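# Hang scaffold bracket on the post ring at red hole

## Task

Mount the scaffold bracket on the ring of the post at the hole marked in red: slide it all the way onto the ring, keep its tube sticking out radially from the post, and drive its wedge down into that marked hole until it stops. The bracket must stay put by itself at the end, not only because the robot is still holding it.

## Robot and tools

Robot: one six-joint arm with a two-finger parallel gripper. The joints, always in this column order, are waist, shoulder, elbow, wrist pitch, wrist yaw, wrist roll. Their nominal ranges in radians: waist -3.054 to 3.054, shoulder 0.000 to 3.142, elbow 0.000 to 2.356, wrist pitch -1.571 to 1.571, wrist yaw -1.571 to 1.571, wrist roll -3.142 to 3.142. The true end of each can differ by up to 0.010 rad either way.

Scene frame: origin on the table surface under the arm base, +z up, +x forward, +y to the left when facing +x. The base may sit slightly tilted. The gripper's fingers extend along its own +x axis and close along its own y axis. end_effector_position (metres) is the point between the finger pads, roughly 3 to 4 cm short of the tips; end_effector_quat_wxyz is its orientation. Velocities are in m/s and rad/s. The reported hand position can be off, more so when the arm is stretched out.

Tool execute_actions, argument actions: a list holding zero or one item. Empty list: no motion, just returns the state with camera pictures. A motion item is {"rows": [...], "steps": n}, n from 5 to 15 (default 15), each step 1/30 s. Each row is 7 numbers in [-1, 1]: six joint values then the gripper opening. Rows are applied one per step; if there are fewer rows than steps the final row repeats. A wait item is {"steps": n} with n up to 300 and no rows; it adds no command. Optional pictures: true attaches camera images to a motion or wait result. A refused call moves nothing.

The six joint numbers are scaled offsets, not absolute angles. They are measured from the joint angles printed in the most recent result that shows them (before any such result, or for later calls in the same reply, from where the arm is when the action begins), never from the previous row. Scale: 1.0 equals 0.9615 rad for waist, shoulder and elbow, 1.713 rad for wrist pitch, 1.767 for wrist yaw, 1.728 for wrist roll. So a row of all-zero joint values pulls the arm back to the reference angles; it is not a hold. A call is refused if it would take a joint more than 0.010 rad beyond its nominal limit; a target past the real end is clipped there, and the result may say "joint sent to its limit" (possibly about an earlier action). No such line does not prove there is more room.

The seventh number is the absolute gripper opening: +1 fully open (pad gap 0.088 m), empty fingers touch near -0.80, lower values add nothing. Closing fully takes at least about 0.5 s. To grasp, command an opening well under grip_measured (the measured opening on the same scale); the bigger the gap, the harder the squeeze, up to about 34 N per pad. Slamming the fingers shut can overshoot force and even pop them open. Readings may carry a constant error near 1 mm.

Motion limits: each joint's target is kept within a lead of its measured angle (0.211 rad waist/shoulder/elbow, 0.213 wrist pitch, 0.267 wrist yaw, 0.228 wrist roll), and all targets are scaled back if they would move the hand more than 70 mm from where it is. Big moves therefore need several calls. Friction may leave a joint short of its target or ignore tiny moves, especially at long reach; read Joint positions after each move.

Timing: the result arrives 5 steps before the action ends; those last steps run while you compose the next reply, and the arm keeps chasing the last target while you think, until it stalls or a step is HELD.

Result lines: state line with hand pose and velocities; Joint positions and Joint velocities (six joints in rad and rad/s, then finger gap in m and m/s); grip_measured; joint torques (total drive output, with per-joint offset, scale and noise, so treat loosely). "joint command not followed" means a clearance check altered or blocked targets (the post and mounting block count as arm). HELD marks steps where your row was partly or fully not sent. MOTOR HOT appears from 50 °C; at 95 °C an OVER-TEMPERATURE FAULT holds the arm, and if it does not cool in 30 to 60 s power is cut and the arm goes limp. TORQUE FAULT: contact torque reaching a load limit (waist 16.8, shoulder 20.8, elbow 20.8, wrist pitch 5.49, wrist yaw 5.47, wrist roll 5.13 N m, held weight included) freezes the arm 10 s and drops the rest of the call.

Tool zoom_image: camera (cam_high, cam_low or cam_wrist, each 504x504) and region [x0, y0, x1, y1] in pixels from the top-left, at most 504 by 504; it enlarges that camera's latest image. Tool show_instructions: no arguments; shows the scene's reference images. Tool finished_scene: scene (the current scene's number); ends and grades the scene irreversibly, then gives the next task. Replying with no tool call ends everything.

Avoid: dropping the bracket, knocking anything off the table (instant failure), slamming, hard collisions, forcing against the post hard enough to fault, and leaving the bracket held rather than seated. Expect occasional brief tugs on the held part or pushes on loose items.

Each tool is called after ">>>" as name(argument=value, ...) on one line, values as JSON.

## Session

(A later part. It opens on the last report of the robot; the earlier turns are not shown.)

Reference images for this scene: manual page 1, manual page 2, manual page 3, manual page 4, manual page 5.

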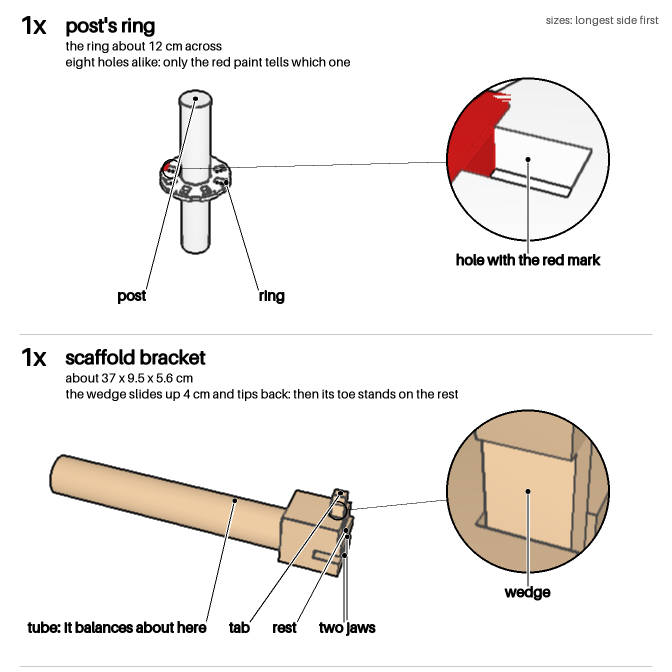

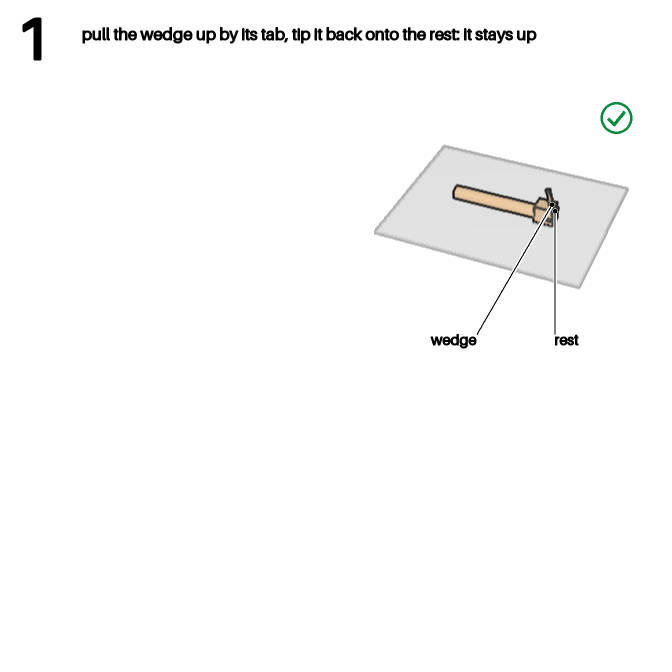

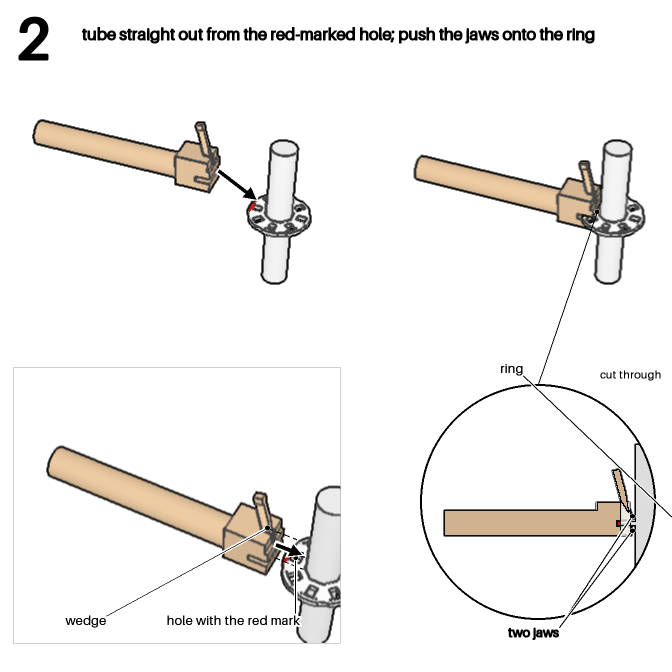

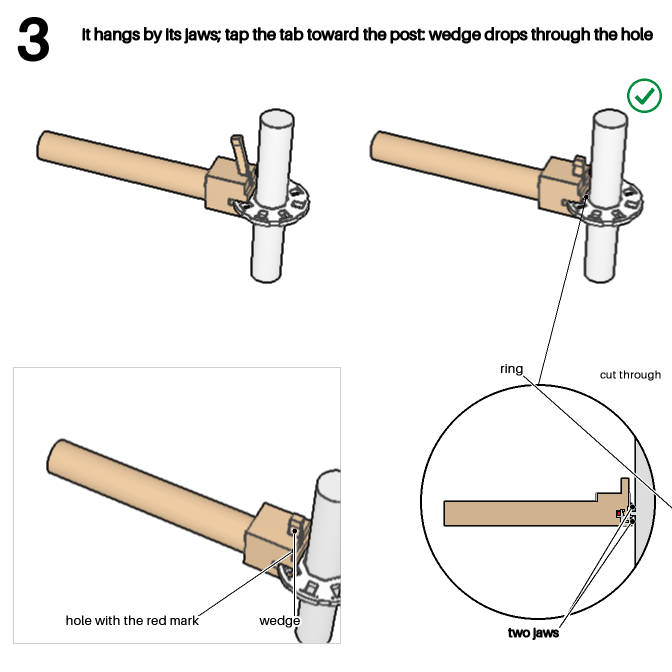

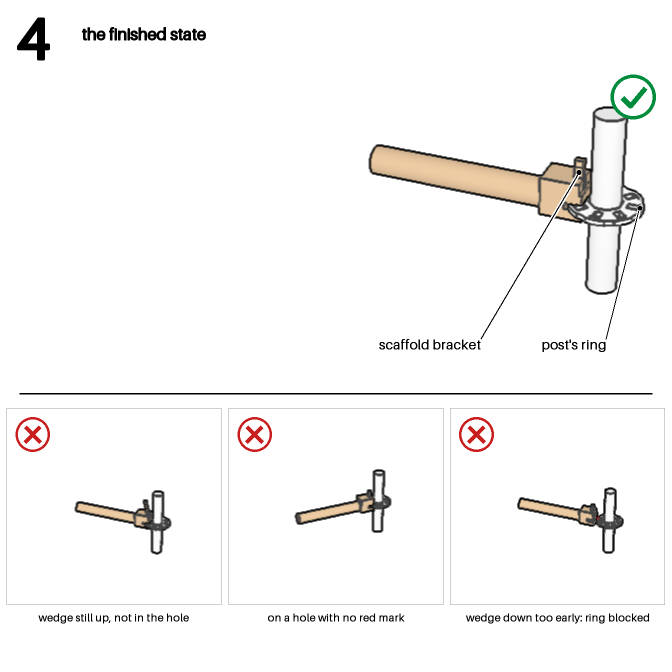

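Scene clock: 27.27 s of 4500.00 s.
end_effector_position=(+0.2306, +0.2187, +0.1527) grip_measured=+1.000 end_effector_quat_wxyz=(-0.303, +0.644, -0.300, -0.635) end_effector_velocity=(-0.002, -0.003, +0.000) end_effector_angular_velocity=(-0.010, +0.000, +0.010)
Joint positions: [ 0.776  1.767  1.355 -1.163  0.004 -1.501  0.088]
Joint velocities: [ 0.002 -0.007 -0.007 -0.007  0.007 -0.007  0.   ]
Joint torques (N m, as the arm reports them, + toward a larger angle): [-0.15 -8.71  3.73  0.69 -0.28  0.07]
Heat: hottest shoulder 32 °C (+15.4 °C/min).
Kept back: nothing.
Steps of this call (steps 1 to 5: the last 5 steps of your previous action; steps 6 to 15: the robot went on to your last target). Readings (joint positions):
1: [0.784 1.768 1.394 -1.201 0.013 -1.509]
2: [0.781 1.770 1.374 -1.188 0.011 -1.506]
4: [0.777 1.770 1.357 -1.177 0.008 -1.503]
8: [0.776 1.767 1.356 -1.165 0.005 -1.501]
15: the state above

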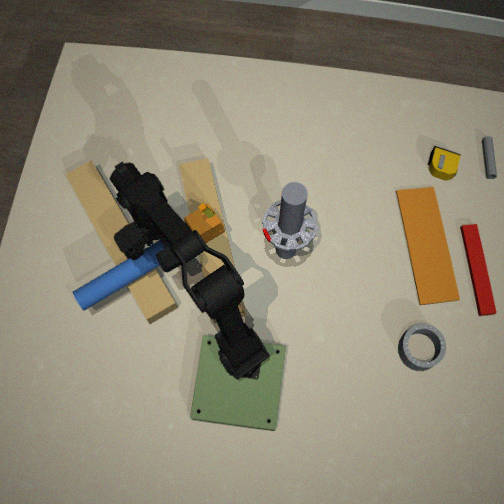

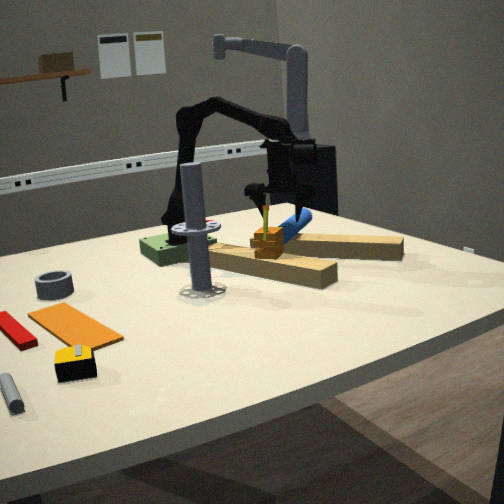

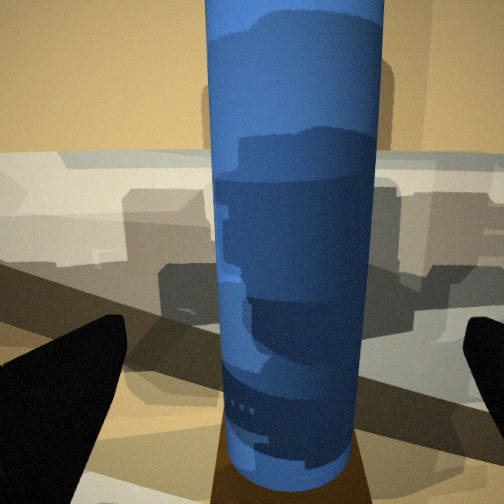

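>>> execute_actions(actions=[{"rows": [[0.078,0.02,-0.03,0.03,0,0.043,1],[0.078,0.02,-0.03,0.03,0,0.043,1],[0.078,0.02,-0.03,0.03,0,0.043,1],[0.078,0.03,-0.09,0.07,0,0.043,1],[0.078,0.045,-0.146,0.109,0,0.043,1]], "steps": 15}])

>>> execute_actions(actions=[{"steps": 12}], pictures=true)

>>> zoom_image(camera="cam_low", region=[210, 150, 380, 290])

Scene clock: 28.37 s of 4500.00 s.
end_effector_position=(+0.2132, +0.2349, +0.1091) grip_measured=+1.000 end_effector_quat_wxyz=(-0.301, +0.644, -0.299, -0.636) end_effector_velocity=(-0.022, -0.030, -0.089) end_effector_angular_velocity=(-0.144, +0.121, -0.030)
Joint positions: [ 0.852  1.807  1.226 -0.997  0.004 -1.43   0.088]
Joint velocities: [-0.007  0.125 -0.217  0.154  0.007  0.022  0.   ]
Joint torques (N m, as the arm reports them, + toward a larger angle): [-0.25 -8.49  4.73  0.88 -0.14  0.04]
Heat: hottest shoulder 32 °C (+14.8 °C/min).
Steps of this call (steps 1 to 15: the robot went on to your last target; steps 16 to 23: nothing new was sent; steps 24 to 33: the first 10 steps of this action). Readings (joint positions):
24: [0.780 1.767 1.351 -1.155 0.005 -1.483]
25: [0.795 1.767 1.347 -1.139 0.005 -1.465]
27: [0.828 1.771 1.333 -1.110 0.005 -1.446]
31: [0.852 1.793 1.249 -1.012 0.004 -1.432]
33: the state above

Scene clock: 28.77 s of 4500.00 s.
end_effector_position=(+0.2143, +0.2361, +0.1065) grip_measured=+1.000 end_effector_quat_wxyz=(-0.304, +0.645, -0.298, -0.635) end_effector_velocity=(-0.004, -0.000, -0.001) end_effector_angular_velocity=(+0.006, +0.024, +0.005)
Joint positions: [ 0.852  1.81   1.219 -0.979  0.004 -1.428  0.088]
Joint velocities: [-0.002  0.002 -0.002 -0.007 -0.022 -0.007  0.   ]
Joint torques (N m, as the arm reports them, + toward a larger angle): [-0.2  -7.8   3.9   0.68 -0.11  0.05]
Heat: hottest shoulder 33 °C (+16.7 °C/min).
Kept back: nothing.
Steps of this call (steps 1 to 5: the last 5 steps of your previous action; steps 6 to 12: the robot went on to your last target). Readings (joint positions):
1: [0.852 1.809 1.221 -0.992 0.004 -1.430]
2: [0.852 1.810 1.219 -0.988 0.004 -1.429]
4: [0.852 1.810 1.219 -0.982 0.004 -1.429]
8: [0.852 1.810 1.219 -0.980 0.004 -1.429]
12: the state above

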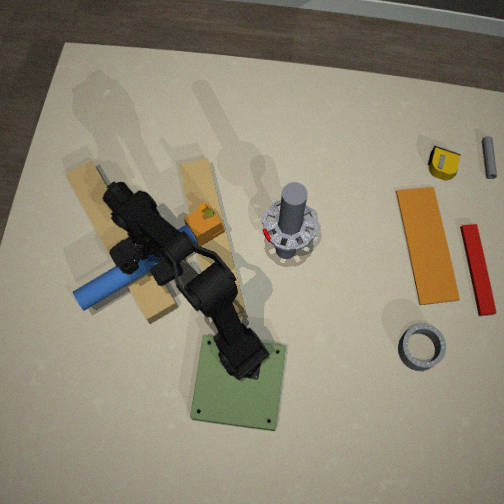

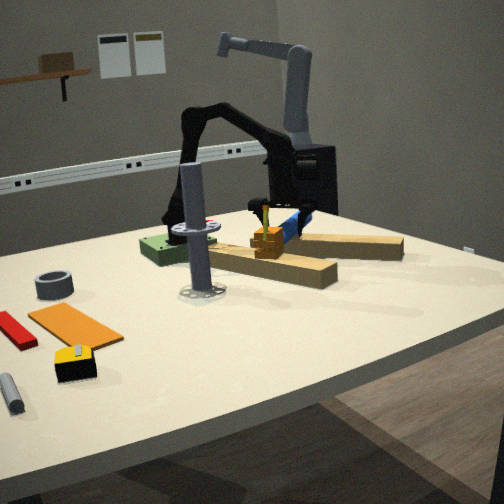

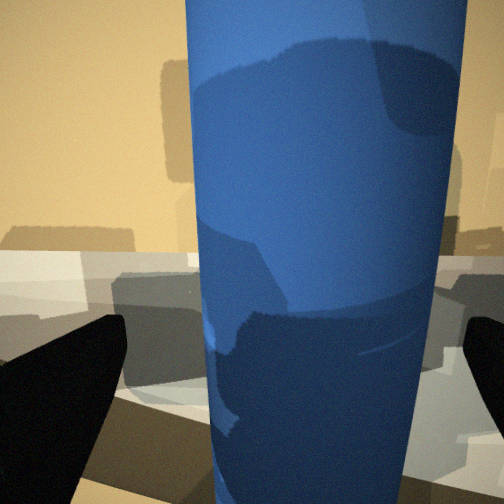

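Region (210, 150, 380, 290) of cam_low's 504x504 image, scaled by 2.965, with more detail than that image has; it fills the top 415 rows of this view, and the rest is white.

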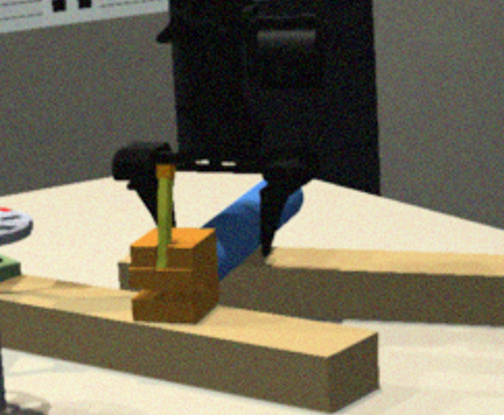

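>>> execute_actions(actions=[{"rows": [[0,0,0,0,0,0,0.6],[0,0,0,0,0,0,0.4],[0,0,0,0,0,0,0.3],[0,0,0,0,0,0,0.2],[0,0,0,0,0,0,0.1],[0,0,0,0,0,0,0],[0,0,0,0,0,0,-0.3],[0,0,0,0,0,0,-0.6],[0,0,0,0,0,0,-0.9]], "steps": 15}])

>>> execute_actions(actions=[{"steps": 12}])

Scene clock: 29.33 s of 4500.00 s.
end_effector_position=(+0.2147, +0.2366, +0.1065) grip_measured=+0.238 end_effector_quat_wxyz=(-0.305, +0.645, -0.296, -0.635) end_effector_velocity=(-0.002, -0.001, +0.000) end_effector_angular_velocity=(+0.009, +0.021, +0.000)
Joint positions: [ 0.852  1.81   1.219 -0.976  0.004 -1.43   0.051]
Joint velocities: [-0.007 -0.002 -0.002 -0.007 -0.022 -0.007 -0.   ]
Joint torques (N m, as the arm reports them, + toward a larger angle): [-0.07 -7.8   4.26  0.26 -0.14  0.03]
Heat: hottest shoulder 33 °C (+16.4 °C/min).
Steps of this call (steps 1 to 7: the robot went on to your last target; steps 8 to 17: the first 10 steps of this action). Readings (joint positions):
8: [0.852 1.810 1.219 -0.979 0.004 -1.428]
9: [0.852 1.810 1.219 -0.979 0.004 -1.428]
11: [0.852 1.810 1.219 -0.979 0.004 -1.428]
15: [0.852 1.810 1.219 -0.976 0.004 -1.430]
17: the state above

Scene clock: 29.73 s of 4500.00 s.
end_effector_position=(+0.2148, +0.2367, +0.1066) grip_measured=+0.238 end_effector_quat_wxyz=(-0.305, +0.645, -0.296, -0.635) end_effector_velocity=(-0.003, -0.002, +0.000) end_effector_angular_velocity=(-0.000, +0.010, -0.010)
Joint positions: [ 0.852  1.81   1.219 -0.976  0.004 -1.43   0.051]
Joint velocities: [-0.002 -0.007 -0.007 -0.007 -0.007  0.007 -0.   ]
Joint torques (N m, as the arm reports them, + toward a larger angle): [-0.14 -7.84  4.34  0.26 -0.14  0.03]
Heat: hottest shoulder 33 °C (+16.1 °C/min).
Kept back: nothing.
Steps of this call (steps 1 to 5: the last 5 steps of your previous action; steps 6 to 12: the robot went on to your last target). Readings (joint positions):
1: [0.852 1.810 1.219 -0.976 0.004 -1.430]
2: [0.852 1.810 1.219 -0.976 0.004 -1.430]
4: [0.852 1.810 1.219 -0.976 0.004 -1.430]
8: [0.852 1.810 1.219 -0.976 0.004 -1.430]
12: the state above

>>> execute_actions(actions=[{"rows": [[0,-0.01,0.035,-0.026,0,0,-0.9],[0,-0.02,0.07,-0.052,0,0,-0.9],[0,-0.03,0.105,-0.078,0,0,-0.9],[0,-0.045,0.146,-0.109,0,0,-0.9]], "steps": 15}])

>>> execute_actions(actions=[{"steps": 15}], pictures=true)

>>> zoom_image(camera="cam_low", region=[150, 130, 380, 300])

>>> zoom_image(camera="cam_high", region=[230, 170, 350, 280])

Scene clock: 30.33 s of 4500.00 s.
end_effector_position=(+0.2136, +0.2362, +0.1441) grip_measured=+0.238 end_effector_quat_wxyz=(-0.298, +0.642, -0.302, -0.638) end_effector_velocity=(-0.004, -0.003, +0.055) end_effector_angular_velocity=(+0.021, -0.009, +0.005)
Joint positions: [ 0.852  1.784  1.342 -1.144  0.002 -1.43   0.051]
Joint velocities: [-0.002 -0.076  0.129 -0.183 -0.007 -0.007 -0.   ]
Joint torques (N m, as the arm reports them, + toward a larger angle): [-0.12 -9.35  5.19 -0.13 -0.05 -0.02]
Heat: hottest shoulder 33 °C (+15.8 °C/min).
Steps of this call (steps 1 to 8: the robot went on to your last target; steps 9 to 18: the first 10 steps of this action). Readings (joint positions):
9: [0.852 1.810 1.223 -0.980 0.004 -1.430]
10: [0.852 1.810 1.233 -0.998 0.003 -1.430]
12: [0.852 1.810 1.266 -1.072 0.002 -1.430]
16: [0.852 1.791 1.327 -1.134 0.002 -1.430]
18: the state above

Scene clock: 30.83 s of 4500.00 s.
end_effector_position=(+0.2120, +0.2344, +0.1454) grip_measured=+0.238 end_effector_quat_wxyz=(-0.295, +0.641, -0.306, -0.639) end_effector_velocity=(-0.002, -0.001, +0.000) end_effector_angular_velocity=(-0.000, +0.010, +0.005)
Joint positions: [ 0.852  1.782  1.345 -1.159  0.002 -1.43   0.051]
Joint velocities: [-0.002 -0.002 -0.002 -0.007 -0.007 -0.007  0.   ]
Joint torques (N m, as the arm reports them, + toward a larger angle): [-0.12 -9.7   5.78  0.14 -0.04  0.  ]
Heat: hottest shoulder 33 °C (+15.6 °C/min).
Kept back: nothing.
Steps of this call (steps 1 to 5: the last 5 steps of your previous action; steps 6 to 15: the robot went on to your last target). Readings (joint positions):
1: [0.852 1.782 1.344 -1.149 0.002 -1.430]
2: [0.852 1.782 1.345 -1.154 0.002 -1.430]
4: [0.852 1.782 1.345 -1.158 0.002 -1.430]
8: [0.852 1.782 1.345 -1.159 0.002 -1.430]
15: the state above

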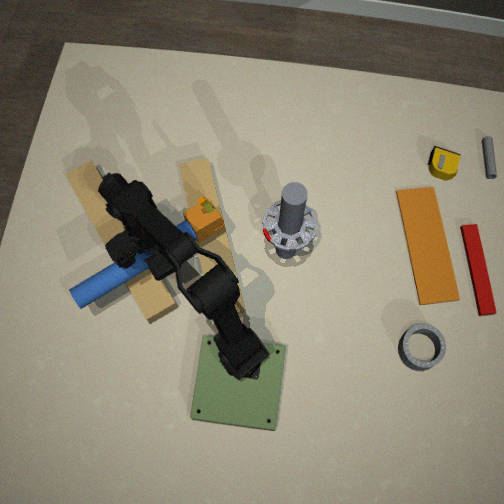

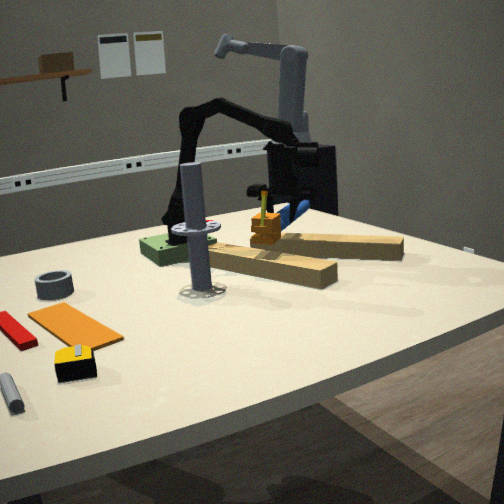

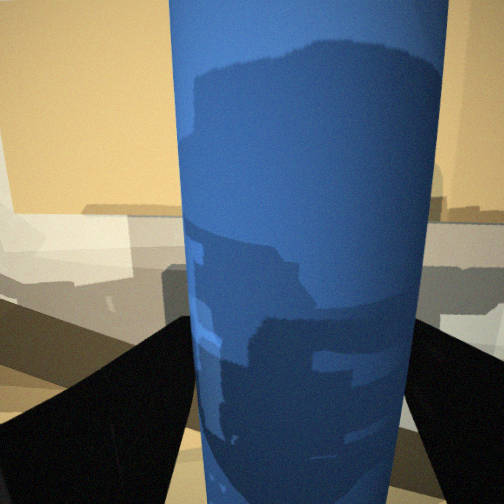

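Region (150, 130, 380, 300) of cam_low's 504x504 image, scaled by 2.191, with more detail than that image has; it fills the top 373 rows of this view, and the rest is white.

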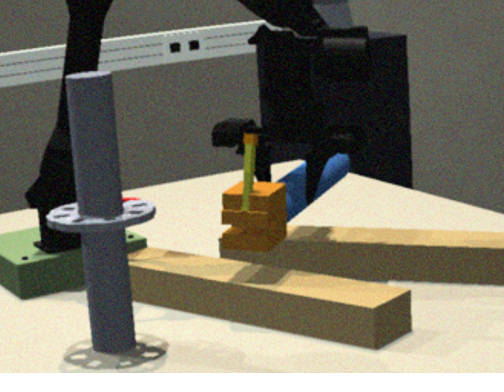

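Region (230, 170, 350, 280) of cam_high's 504x504 image, scaled by 4.200, with more detail than that image has; it fills the top 462 rows of this view, and the rest is white.

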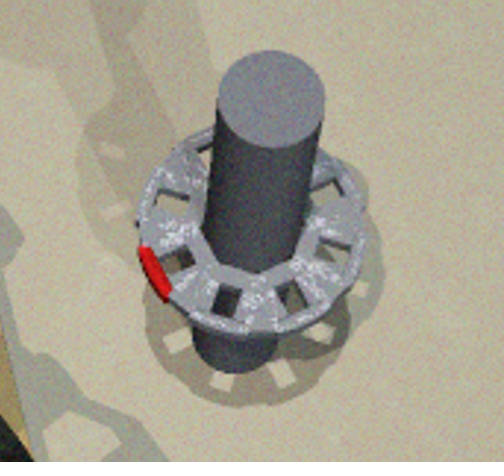

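>>> execute_actions(actions=[{"rows": [[-0.02,-0.04,-0.035,0,0,-0.002,-0.9],[-0.04,-0.08,-0.07,0,0,-0.005,-0.9],[-0.06,-0.12,-0.105,0,0,-0.008,-0.9],[-0.08,-0.16,-0.14,0,0,-0.01,-0.9],[-0.1,-0.2,-0.175,-0.003,0,-0.013,-0.9],[-0.12,-0.24,-0.21,-0.003,0,-0.016,-0.9],[-0.14,-0.28,-0.25,-0.004,0,-0.018,-0.9],[-0.16,-0.32,-0.29,-0.005,0,-0.02,-0.9],[-0.181,-0.36,-0.325,-0.006,0,-0.023,-0.9],[-0.181,-0.384,-0.348,-0.006,0,-0.023,-0.9]], "steps": 15}])

>>> execute_actions(actions=[{"steps": 15}], pictures=true)

>>> zoom_image(camera="cam_low", region=[150, 130, 330, 280])

>>> zoom_image(camera="cam_high", region=[150, 150, 350, 320])

Scene clock: 32.87 s of 4500.00 s.
end_effector_position=(+0.1895, +0.1568, +0.1526) grip_measured=+0.237 end_effector_quat_wxyz=(-0.334, +0.622, -0.340, -0.622) end_effector_velocity=(-0.128, -0.277, +0.023) end_effector_angular_velocity=(-0.031, -0.056, -0.429)
Joint positions: [ 0.706  1.509  1.082 -1.164 -0.002 -1.46   0.051]
Joint velocities: [-0.496 -1.092 -0.916 -0.154  0.066 -0.066 -0.   ]
Joint torques (N m, as the arm reports them, + toward a larger angle): [ 0.83 -6.84  4.67  0.29 -0.07 -0.11]
Heat: hottest shoulder 33 °C (+14.6 °C/min).
Steps of this call (steps 1 to 15: the robot went on to your last target; steps 16 to 51: nothing new was sent; steps 52 to 61: the first 10 steps of this action). Readings (joint positions):
52: [0.851 1.780 1.341 -1.157 0.001 -1.430]
53: [0.847 1.770 1.328 -1.151 -0.002 -1.432]
55: [0.826 1.729 1.279 -1.148 -0.005 -1.439]
59: [0.746 1.587 1.148 -1.160 -0.004 -1.453]
61: the state above

Scene clock: 33.37 s of 4500.00 s.
end_effector_position=(+0.1768, +0.1384, +0.1513) grip_measured=+0.237 end_effector_quat_wxyz=(-0.339, +0.619, -0.346, -0.619) end_effector_velocity=(-0.003, -0.002, -0.001) end_effector_angular_velocity=(-0.002, +0.014, +0.005)
Joint positions: [ 0.68   1.429  1.006 -1.171  0.001 -1.467  0.051]
Joint velocities: [-0.002 -0.002 -0.007 -0.007 -0.007 -0.007 -0.   ]
Joint torques (N m, as the arm reports them, + toward a larger angle): [-0.34 -6.94  4.77  0.55 -0.08 -0.08]
Heat: hottest shoulder 33 °C (+14.4 °C/min).
Kept back: nothing.
Steps of this call (steps 1 to 5: the last 5 steps of your previous action; steps 6 to 15: the robot went on to your last target). Readings (joint positions):
1: [0.692 1.479 1.056 -1.170 0.001 -1.461]
2: [0.684 1.458 1.038 -1.177 0.001 -1.462]
4: [0.680 1.439 1.017 -1.176 0.001 -1.465]
8: [0.680 1.433 1.007 -1.171 0.001 -1.467]
15: the state above

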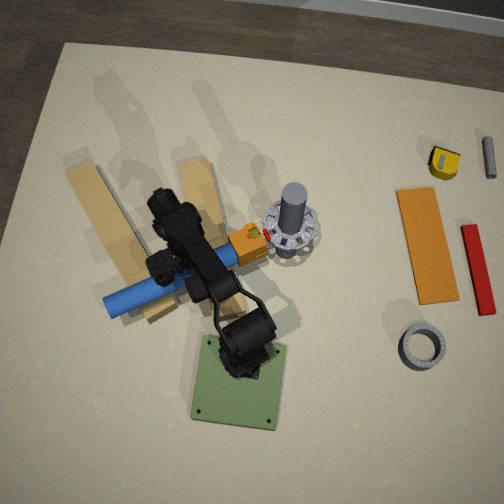

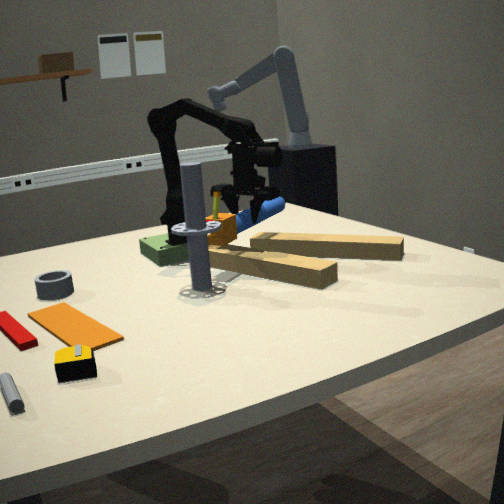

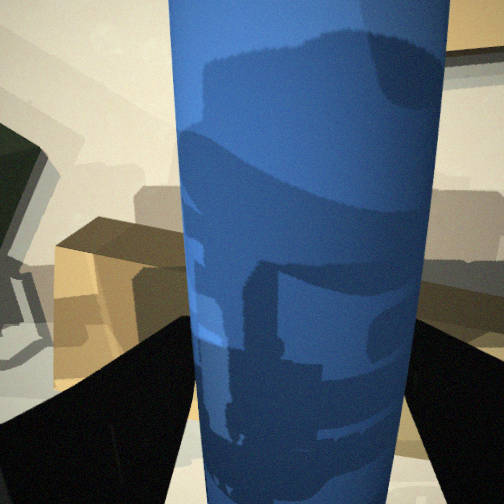

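Region (150, 130, 330, 280) of cam_low's 504x504 image, scaled by 2.800, with more detail than that image has.

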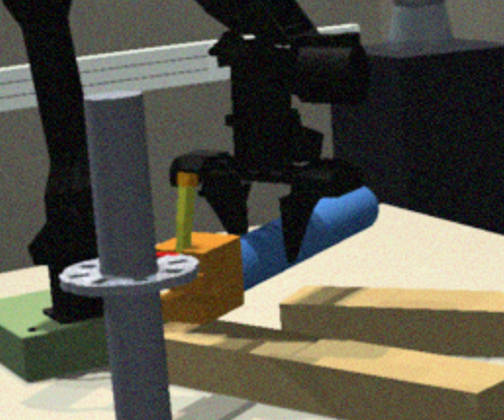

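Region (150, 150, 350, 320) of cam_high's 504x504 image, scaled by 2.520, with more detail than that image has; it fills the top 428 rows of this view, and the rest is white.

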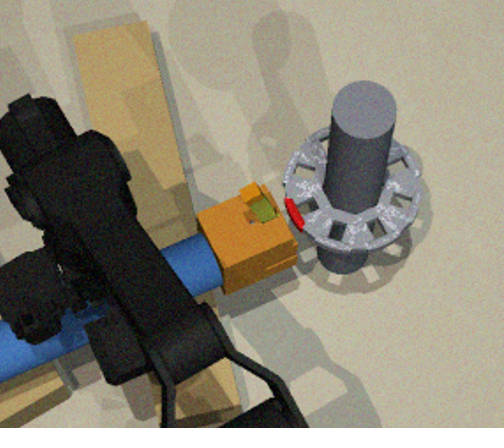

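>>> execute_actions(actions=[{"rows": [[0.03,0,0.0,0,0,0.017,-0.9],[0.06,0,0.01,-0.006,0,0.034,-0.9],[0.09,0,0.03,-0.018,0,0.05,-0.9],[0.09,0,0.055,-0.033,0,0.05,-0.9],[0.09,0,0.081,-0.048,0,0.05,-0.9]], "steps": 15}])

>>> execute_actions(actions=[{"steps": 12}], pictures=true)

>>> zoom_image(camera="cam_low", region=[150, 150, 300, 270])

>>> zoom_image(camera="cam_high", region=[200, 170, 340, 290])

Scene clock: 34.27 s of 4500.00 s.
end_effector_position=(+0.1637, +0.1533, +0.1637) grip_measured=+0.237 end_effector_quat_wxyz=(-0.332, +0.616, -0.351, -0.622) end_effector_velocity=(+0.006, +0.006, +0.027) end_effector_angular_velocity=(+0.023, -0.015, -0.024)
Joint positions: [ 0.763  1.436  1.062 -1.237 -0.005 -1.387  0.051]
Joint velocities: [-0.002 -0.002  0.105 -0.081 -0.007  0.022 -0.   ]
Joint torques (N m, as the arm reports them, + toward a larger angle): [ 0.19 -5.8   5.84 -0.28  0.1   0.05]
Heat: hottest shoulder 33 °C (+14.0 °C/min).
Steps of this call (steps 1 to 15: the robot went on to your last target; steps 16 to 17: nothing new was sent; steps 18 to 27: the first 10 steps of this action). Readings (joint positions):
18: [0.682 1.429 1.005 -1.171 0.001 -1.463]
19: [0.691 1.429 1.005 -1.171 0.001 -1.450]
21: [0.726 1.432 1.011 -1.185 -0.000 -1.415]
25: [0.762 1.436 1.050 -1.236 -0.005 -1.391]
27: the state above

Scene clock: 34.67 s of 4500.00 s.
end_effector_position=(+0.1625, +0.1523, +0.1646) grip_measured=+0.237 end_effector_quat_wxyz=(-0.331, +0.614, -0.354, -0.623) end_effector_velocity=(-0.003, -0.000, -0.000) end_effector_angular_velocity=(+0.001, +0.011, +0.009)
Joint positions: [ 0.764  1.436  1.065 -1.248 -0.005 -1.384  0.051]
Joint velocities: [ 0.002 -0.002 -0.002 -0.007 -0.007 -0.007  0.   ]
Joint torques (N m, as the arm reports them, + toward a larger angle): [ 0.21 -5.8   6.23  0.04  0.11  0.05]
Heat: hottest shoulder 33 °C (+13.8 °C/min).
Kept back: nothing.
Steps of this call (steps 1 to 5: the last 5 steps of your previous action; steps 6 to 12: the robot went on to your last target). Readings (joint positions):
1: [0.763 1.436 1.064 -1.241 -0.005 -1.386]
2: [0.763 1.436 1.065 -1.244 -0.005 -1.385]
4: [0.763 1.436 1.065 -1.248 -0.005 -1.384]
8: [0.764 1.436 1.065 -1.248 -0.005 -1.384]
12: the state above

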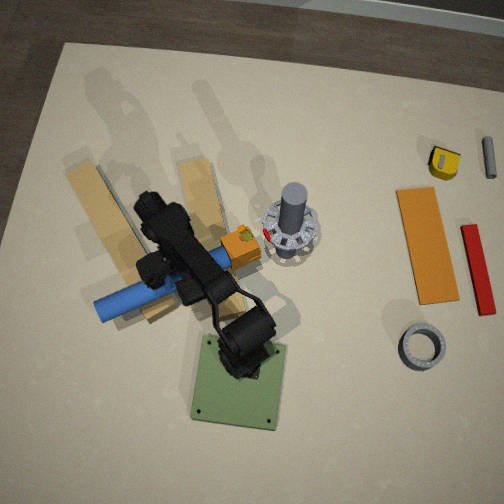

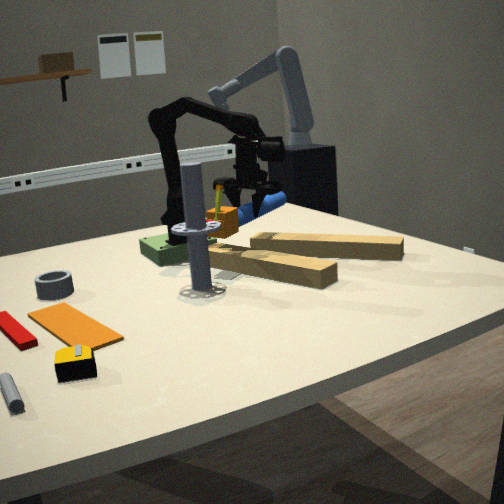

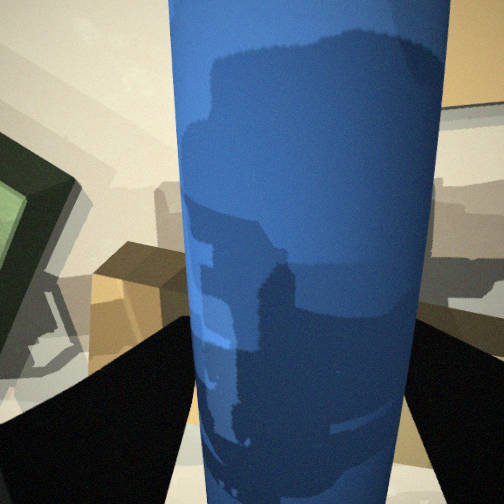

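Region (150, 150, 300, 270) of cam_low's 504x504 image, scaled by 3.360, with more detail than that image has; it fills the top 403 rows of this view, and the rest is white.

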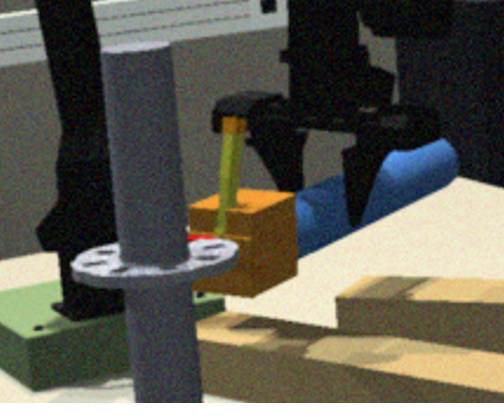

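Region (200, 170, 340, 290) of cam_high's 504x504 image, scaled by 3.600, with more detail than that image has; it fills the top 432 rows of this view, and the rest is white.

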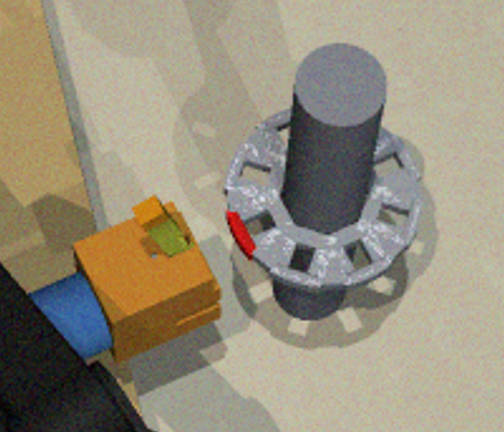

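>>> execute_actions(actions=[{"rows": [[0,-0.012,0.02,-0.009,0,0,-0.9],[0,-0.024,0.04,-0.018,0,0,-0.9],[0,-0.036,0.058,-0.027,0,0,-0.9],[0,-0.047,0.074,-0.035,0,0,-0.9]], "steps": 15}])

>>> execute_actions(actions=[{"steps": 12}], pictures=true)

>>> zoom_image(camera="cam_low", region=[150, 150, 300, 270])

>>> zoom_image(camera="cam_high", region=[200, 170, 340, 290])

Scene clock: 37.00 s of 4500.00 s.
end_effector_position=(+0.1631, +0.1530, +0.1847) grip_measured=+0.237 end_effector_quat_wxyz=(-0.342, +0.618, -0.343, -0.619) end_effector_velocity=(-0.005, -0.001, +0.012) end_effector_angular_velocity=(+0.014, +0.017, -0.010)
Joint positions: [ 0.764  1.404  1.119 -1.299 -0.006 -1.384  0.051]
Joint velocities: [-0.002 -0.017  0.032 -0.051 -0.022  0.007 -0.   ]
Joint torques (N m, as the arm reports them, + toward a larger angle): [-0.09 -6.32  5.95  0.03 -0.11 -0.02]
Heat: hottest shoulder 33 °C (+13.0 °C/min).
Steps of this call (steps 1 to 30: the robot went on to your last target; steps 31 to 60: nothing new was sent; steps 61 to 70: the first 10 steps of this action). Readings (joint positions):
61: [0.764 1.436 1.066 -1.249 -0.005 -1.384]
62: [0.764 1.436 1.068 -1.254 -0.005 -1.384]
64: [0.764 1.431 1.082 -1.278 -0.005 -1.384]
68: [0.764 1.408 1.113 -1.296 -0.006 -1.383]
70: the state above

Scene clock: 37.40 s of 4500.00 s.
end_effector_position=(+0.1622, +0.1523, +0.1848) grip_measured=+0.237 end_effector_quat_wxyz=(-0.341, +0.617, -0.344, -0.620) end_effector_velocity=(-0.003, -0.002, -0.001) end_effector_angular_velocity=(-0.003, +0.014, -0.010)
Joint positions: [ 0.764  1.404  1.119 -1.305 -0.006 -1.383  0.051]
Joint velocities: [-0.002 -0.002 -0.007 -0.007 -0.007  0.007 -0.   ]
Joint torques (N m, as the arm reports them, + toward a larger angle): [-0.1  -6.41  6.15  0.2  -0.1  -0.02]
Heat: hottest shoulder 33 °C (+12.8 °C/min).
Kept back: nothing.
Steps of this call (steps 1 to 5: the last 5 steps of your previous action; steps 6 to 12: the robot went on to your last target). Readings (joint positions):
1: [0.764 1.404 1.119 -1.301 -0.006 -1.384]
2: [0.764 1.404 1.119 -1.303 -0.006 -1.384]
4: [0.764 1.404 1.119 -1.305 -0.006 -1.383]
8: [0.764 1.404 1.119 -1.305 -0.006 -1.383]
12: the state above

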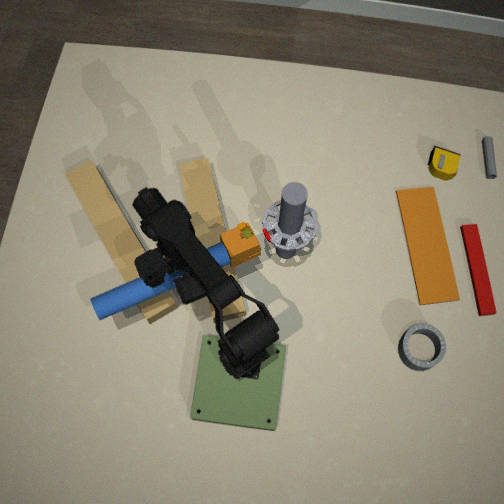

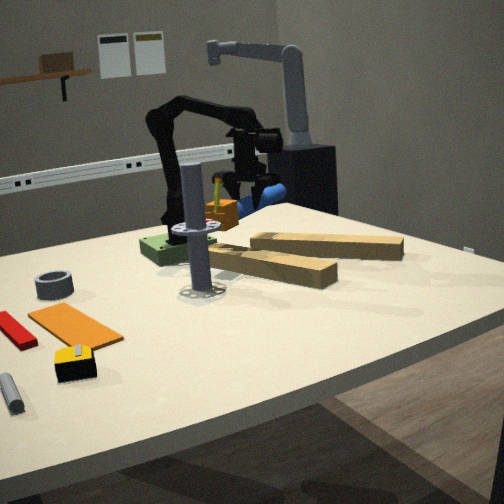

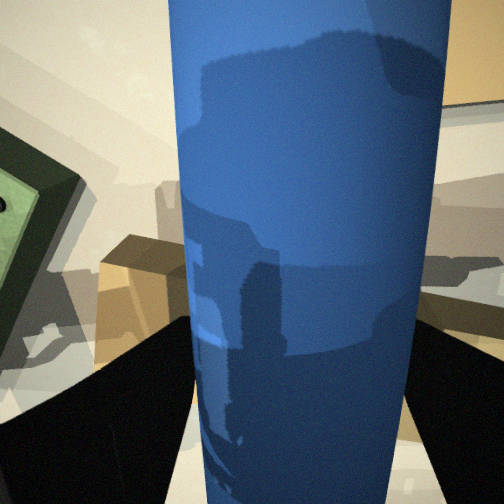

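Region (150, 150, 300, 270) of cam_low's 504x504 image, scaled by 3.360, with more detail than that image has; it fills the top 403 rows of this view, and the rest is white.

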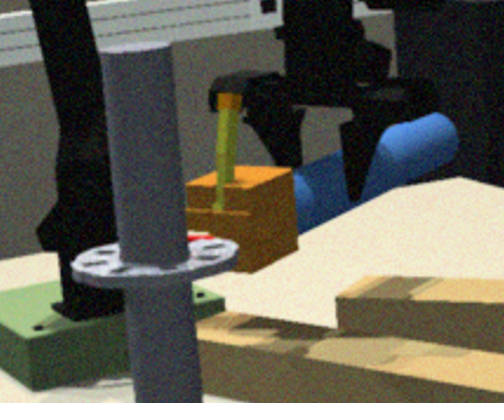

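Region (200, 170, 340, 290) of cam_high's 504x504 image, scaled by 3.600, with more detail than that image has; it fills the top 432 rows of this view, and the rest is white.

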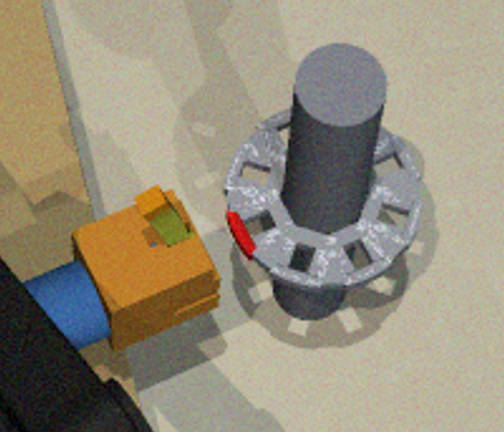

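>>> execute_actions(actions=[{"rows": [[0,-0.012,0.012,-0.005,0,0,-0.9],[0,-0.022,0.02,-0.008,0,0,-0.9],[-0.03,-0.022,0.02,-0.008,0,-0.017,-0.9],[-0.06,-0.022,0.02,-0.008,0,-0.034,-0.9],[-0.09,-0.022,0.02,-0.008,0,-0.05,-0.9],[-0.117,-0.022,0.02,-0.008,0,-0.065,-0.9]], "steps": 15}])

>>> execute_actions(actions=[{"steps": 12}], pictures=true)

>>> zoom_image(camera="cam_low", region=[150, 150, 300, 270])

>>> zoom_image(camera="cam_high", region=[200, 170, 340, 290])

Scene clock: 38.37 s of 4500.00 s.
end_effector_position=(+0.1751, +0.1336, +0.1859) grip_measured=+0.237 end_effector_quat_wxyz=(-0.343, +0.614, -0.347, -0.621) end_effector_velocity=(-0.002, -0.006, +0.000) end_effector_angular_velocity=(+0.054, +0.066, +0.053)
Joint positions: [ 0.659  1.399  1.119 -1.314 -0.01  -1.481  0.051]
Joint velocities: [-0.071 -0.002 -0.002 -0.022 -0.081 -0.125 -0.   ]
Joint torques (N m, as the arm reports them, + toward a larger angle): [-0.11 -6.72  6.25  0.17  0.15 -0.14]
Heat: hottest shoulder 33 °C (+12.5 °C/min).
Steps of this call (steps 1 to 15: the robot went on to your last target; steps 16 to 19: nothing new was sent; steps 20 to 29: the first 10 steps of this action). Readings (joint positions):
20: [0.764 1.404 1.119 -1.305 -0.006 -1.384]
21: [0.764 1.403 1.119 -1.306 -0.007 -1.384]
23: [0.752 1.402 1.119 -1.312 -0.012 -1.403]
27: [0.676 1.399 1.119 -1.313 -0.009 -1.469]
29: the state above

Scene clock: 38.77 s of 4500.00 s.
end_effector_position=(+0.1746, +0.1332, +0.1862) grip_measured=+0.237 end_effector_quat_wxyz=(-0.340, +0.614, -0.344, -0.624) end_effector_velocity=(-0.001, +0.003, +0.001) end_effector_angular_velocity=(+0.025, +0.003, -0.010)
Joint positions: [ 0.657  1.398  1.119 -1.316 -0.015 -1.492  0.051]
Joint velocities: [-0.002 -0.007 -0.002  0.007 -0.022  0.007  0.   ]
Joint torques (N m, as the arm reports them, + toward a larger angle): [-0.59 -6.6   6.34  0.31  0.21 -0.15]
Heat: hottest shoulder 33 °C (+12.4 °C/min).
Kept back: nothing.
Steps of this call (steps 1 to 5: the last 5 steps of your previous action; steps 6 to 12: the robot went on to your last target). Readings (joint positions):
1: [0.658 1.398 1.119 -1.315 -0.012 -1.484]
2: [0.658 1.398 1.119 -1.315 -0.013 -1.487]
4: [0.657 1.398 1.119 -1.316 -0.014 -1.491]
8: [0.657 1.398 1.119 -1.316 -0.015 -1.492]
12: the state above

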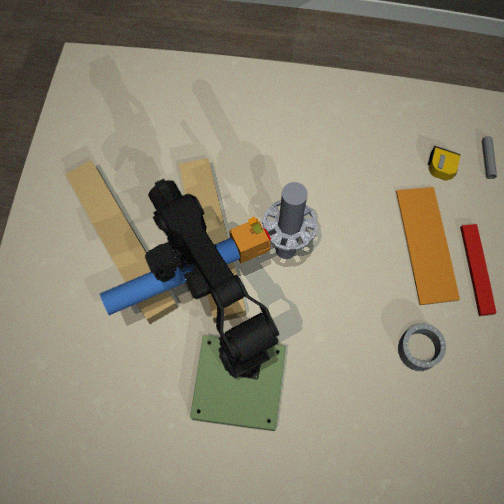

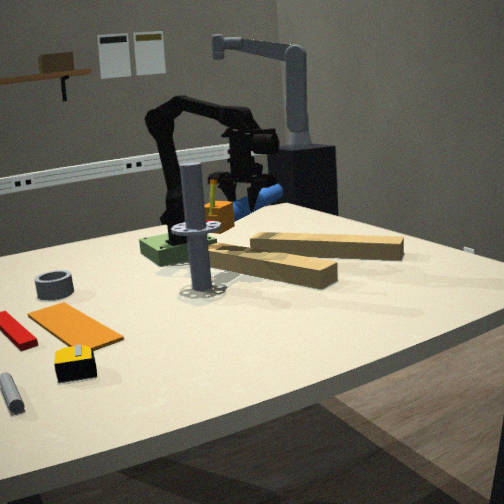

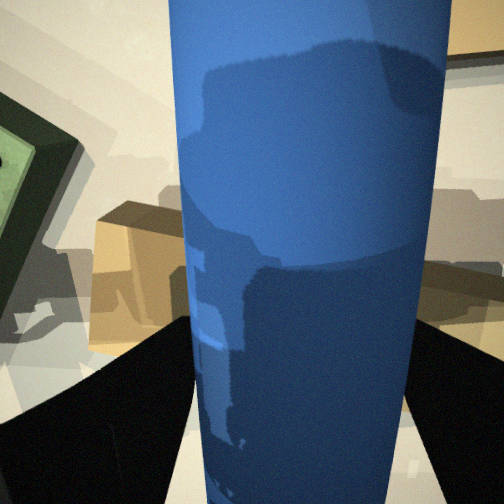

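Region (150, 150, 300, 270) of cam_low's 504x504 image, scaled by 3.360, with more detail than that image has; it fills the top 403 rows of this view, and the rest is white.

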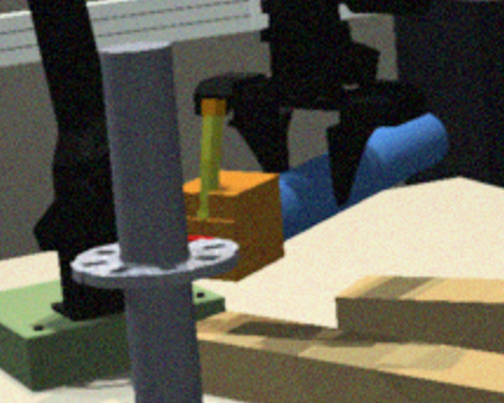

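Region (200, 170, 340, 290) of cam_high's 504x504 image, scaled by 3.600, with more detail than that image has; it fills the top 432 rows of this view, and the rest is white.

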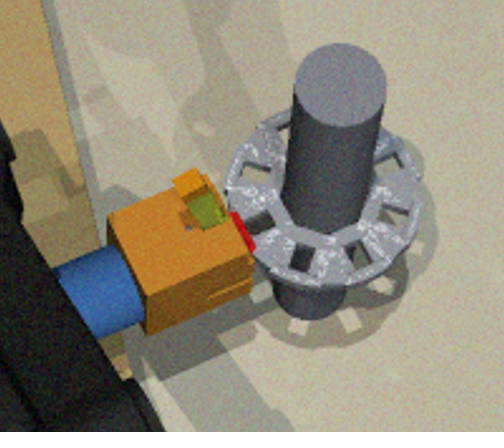

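>>> zoom_image(camera="cam_low", region=[170, 185, 250, 245])

Region (170, 185, 250, 245) of cam_low's 504x504 image, scaled by 6.300, with more detail than that image has; it fills the top 378 rows of this view, and the rest is white.

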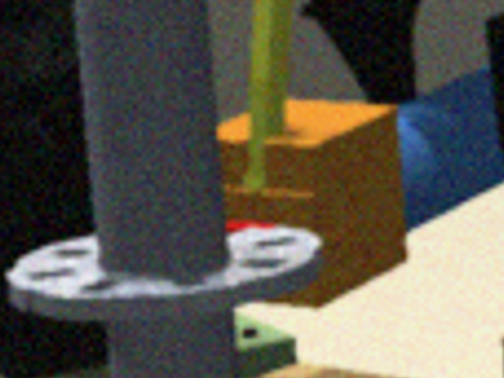

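>>> execute_actions(actions=[{"rows": [[0.01,0,0.012,-0.007,0,0,-0.9],[0.01,0,0.024,-0.013,0,0,-0.9],[0.01,0,0.024,-0.013,0,0,-0.9],[0.01,0,0.024,-0.013,0,0,-0.9],[0.0,0,0.024,-0.013,0,-0.005,-0.9],[-0.02,0,0.024,-0.013,0,-0.015,-0.9],[-0.04,0,0.024,-0.013,0,-0.027,-0.9],[-0.06,0,0.024,-0.013,0,-0.038,-0.9]], "steps": 15}])

>>> execute_actions(actions=[{"steps": 12}], pictures=true)

>>> zoom_image(camera="cam_low", region=[170, 185, 250, 245])

>>> zoom_image(camera="cam_high", region=[200, 170, 340, 290])

Scene clock: 39.87 s of 4500.00 s.
end_effector_position=(+0.1722, +0.1306, +0.1873) grip_measured=+0.237 end_effector_quat_wxyz=(-0.335, +0.603, -0.340, -0.640) end_effector_velocity=(+0.004, -0.001, +0.009) end_effector_angular_velocity=(+0.128, +0.069, +0.010)
Joint positions: [ 0.632  1.4    1.125 -1.339 -0.047 -1.532  0.051]
Joint velocities: [-0.11  -0.002  0.032 -0.022 -0.139 -0.125 -0.   ]
Joint torques (N m, as the arm reports them, + toward a larger angle): [-2.38 -5.08  5.97  0.46  1.35 -0.37]
Heat: hottest shoulder 33 °C (+12.0 °C/min).
Steps of this call (steps 1 to 23: the robot went on to your last target; steps 24 to 33: the first 10 steps of this action). Readings (joint positions):
24: [0.657 1.398 1.120 -1.316 -0.015 -1.492]
25: [0.658 1.398 1.120 -1.319 -0.015 -1.492]
27: [0.661 1.399 1.121 -1.329 -0.015 -1.492]
31: [0.644 1.400 1.122 -1.335 -0.031 -1.518]
33: the state above

Scene clock: 40.27 s of 4500.00 s.
end_effector_position=(+0.1721, +0.1302, +0.1875) grip_measured=+0.236 end_effector_quat_wxyz=(-0.334, +0.600, -0.338, -0.643) end_effector_velocity=(-0.002, -0.001, +0.001) end_effector_angular_velocity=(+0.005, +0.006, +0.005)
Joint positions: [ 0.625  1.4    1.126 -1.341 -0.055 -1.544  0.051]
Joint velocities: [-0.002 -0.007 -0.002 -0.007 -0.007 -0.007 -0.   ]
Joint torques (N m, as the arm reports them, + toward a larger angle): [-2.61 -5.09  6.    0.61  1.55 -0.41]
Heat: hottest shoulder 33 °C (+11.9 °C/min).
Kept back: nothing.
Steps of this call (steps 1 to 5: the last 5 steps of your previous action; steps 6 to 12: the robot went on to your last target). Readings (joint positions):
1: [0.629 1.400 1.126 -1.339 -0.050 -1.535]
2: [0.627 1.400 1.126 -1.339 -0.052 -1.538]
4: [0.626 1.400 1.126 -1.341 -0.053 -1.541]
8: [0.625 1.400 1.126 -1.341 -0.054 -1.543]
12: the state above

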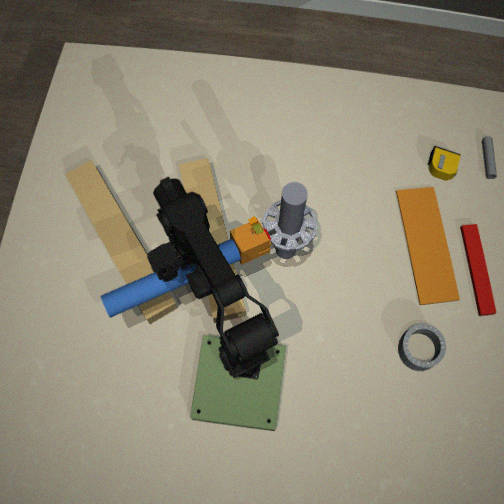

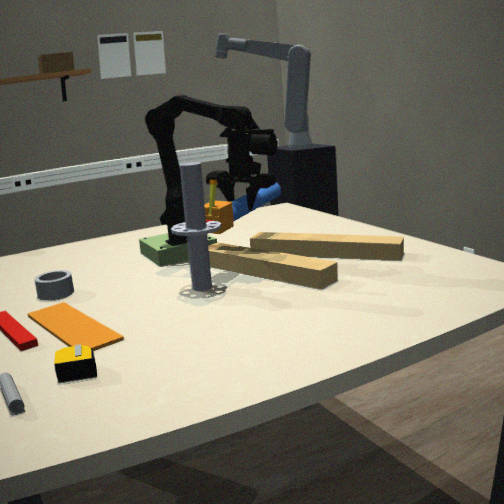

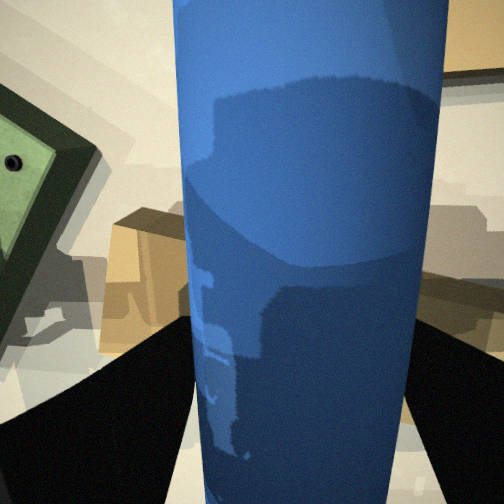

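Region (170, 185, 250, 245) of cam_low's 504x504 image, scaled by 6.300, with more detail than that image has; it fills the top 378 rows of this view, and the rest is white.

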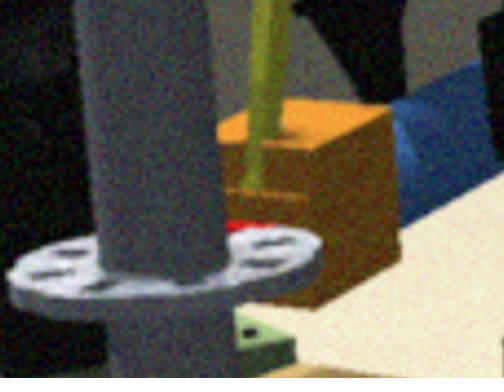

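Region (200, 170, 340, 290) of cam_high's 504x504 image, scaled by 3.600, with more detail than that image has; it fills the top 432 rows of this view, and the rest is white.

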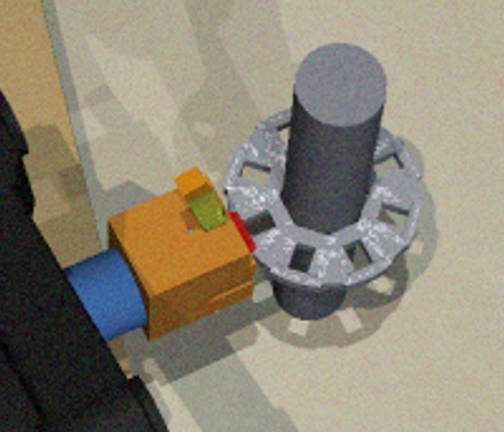

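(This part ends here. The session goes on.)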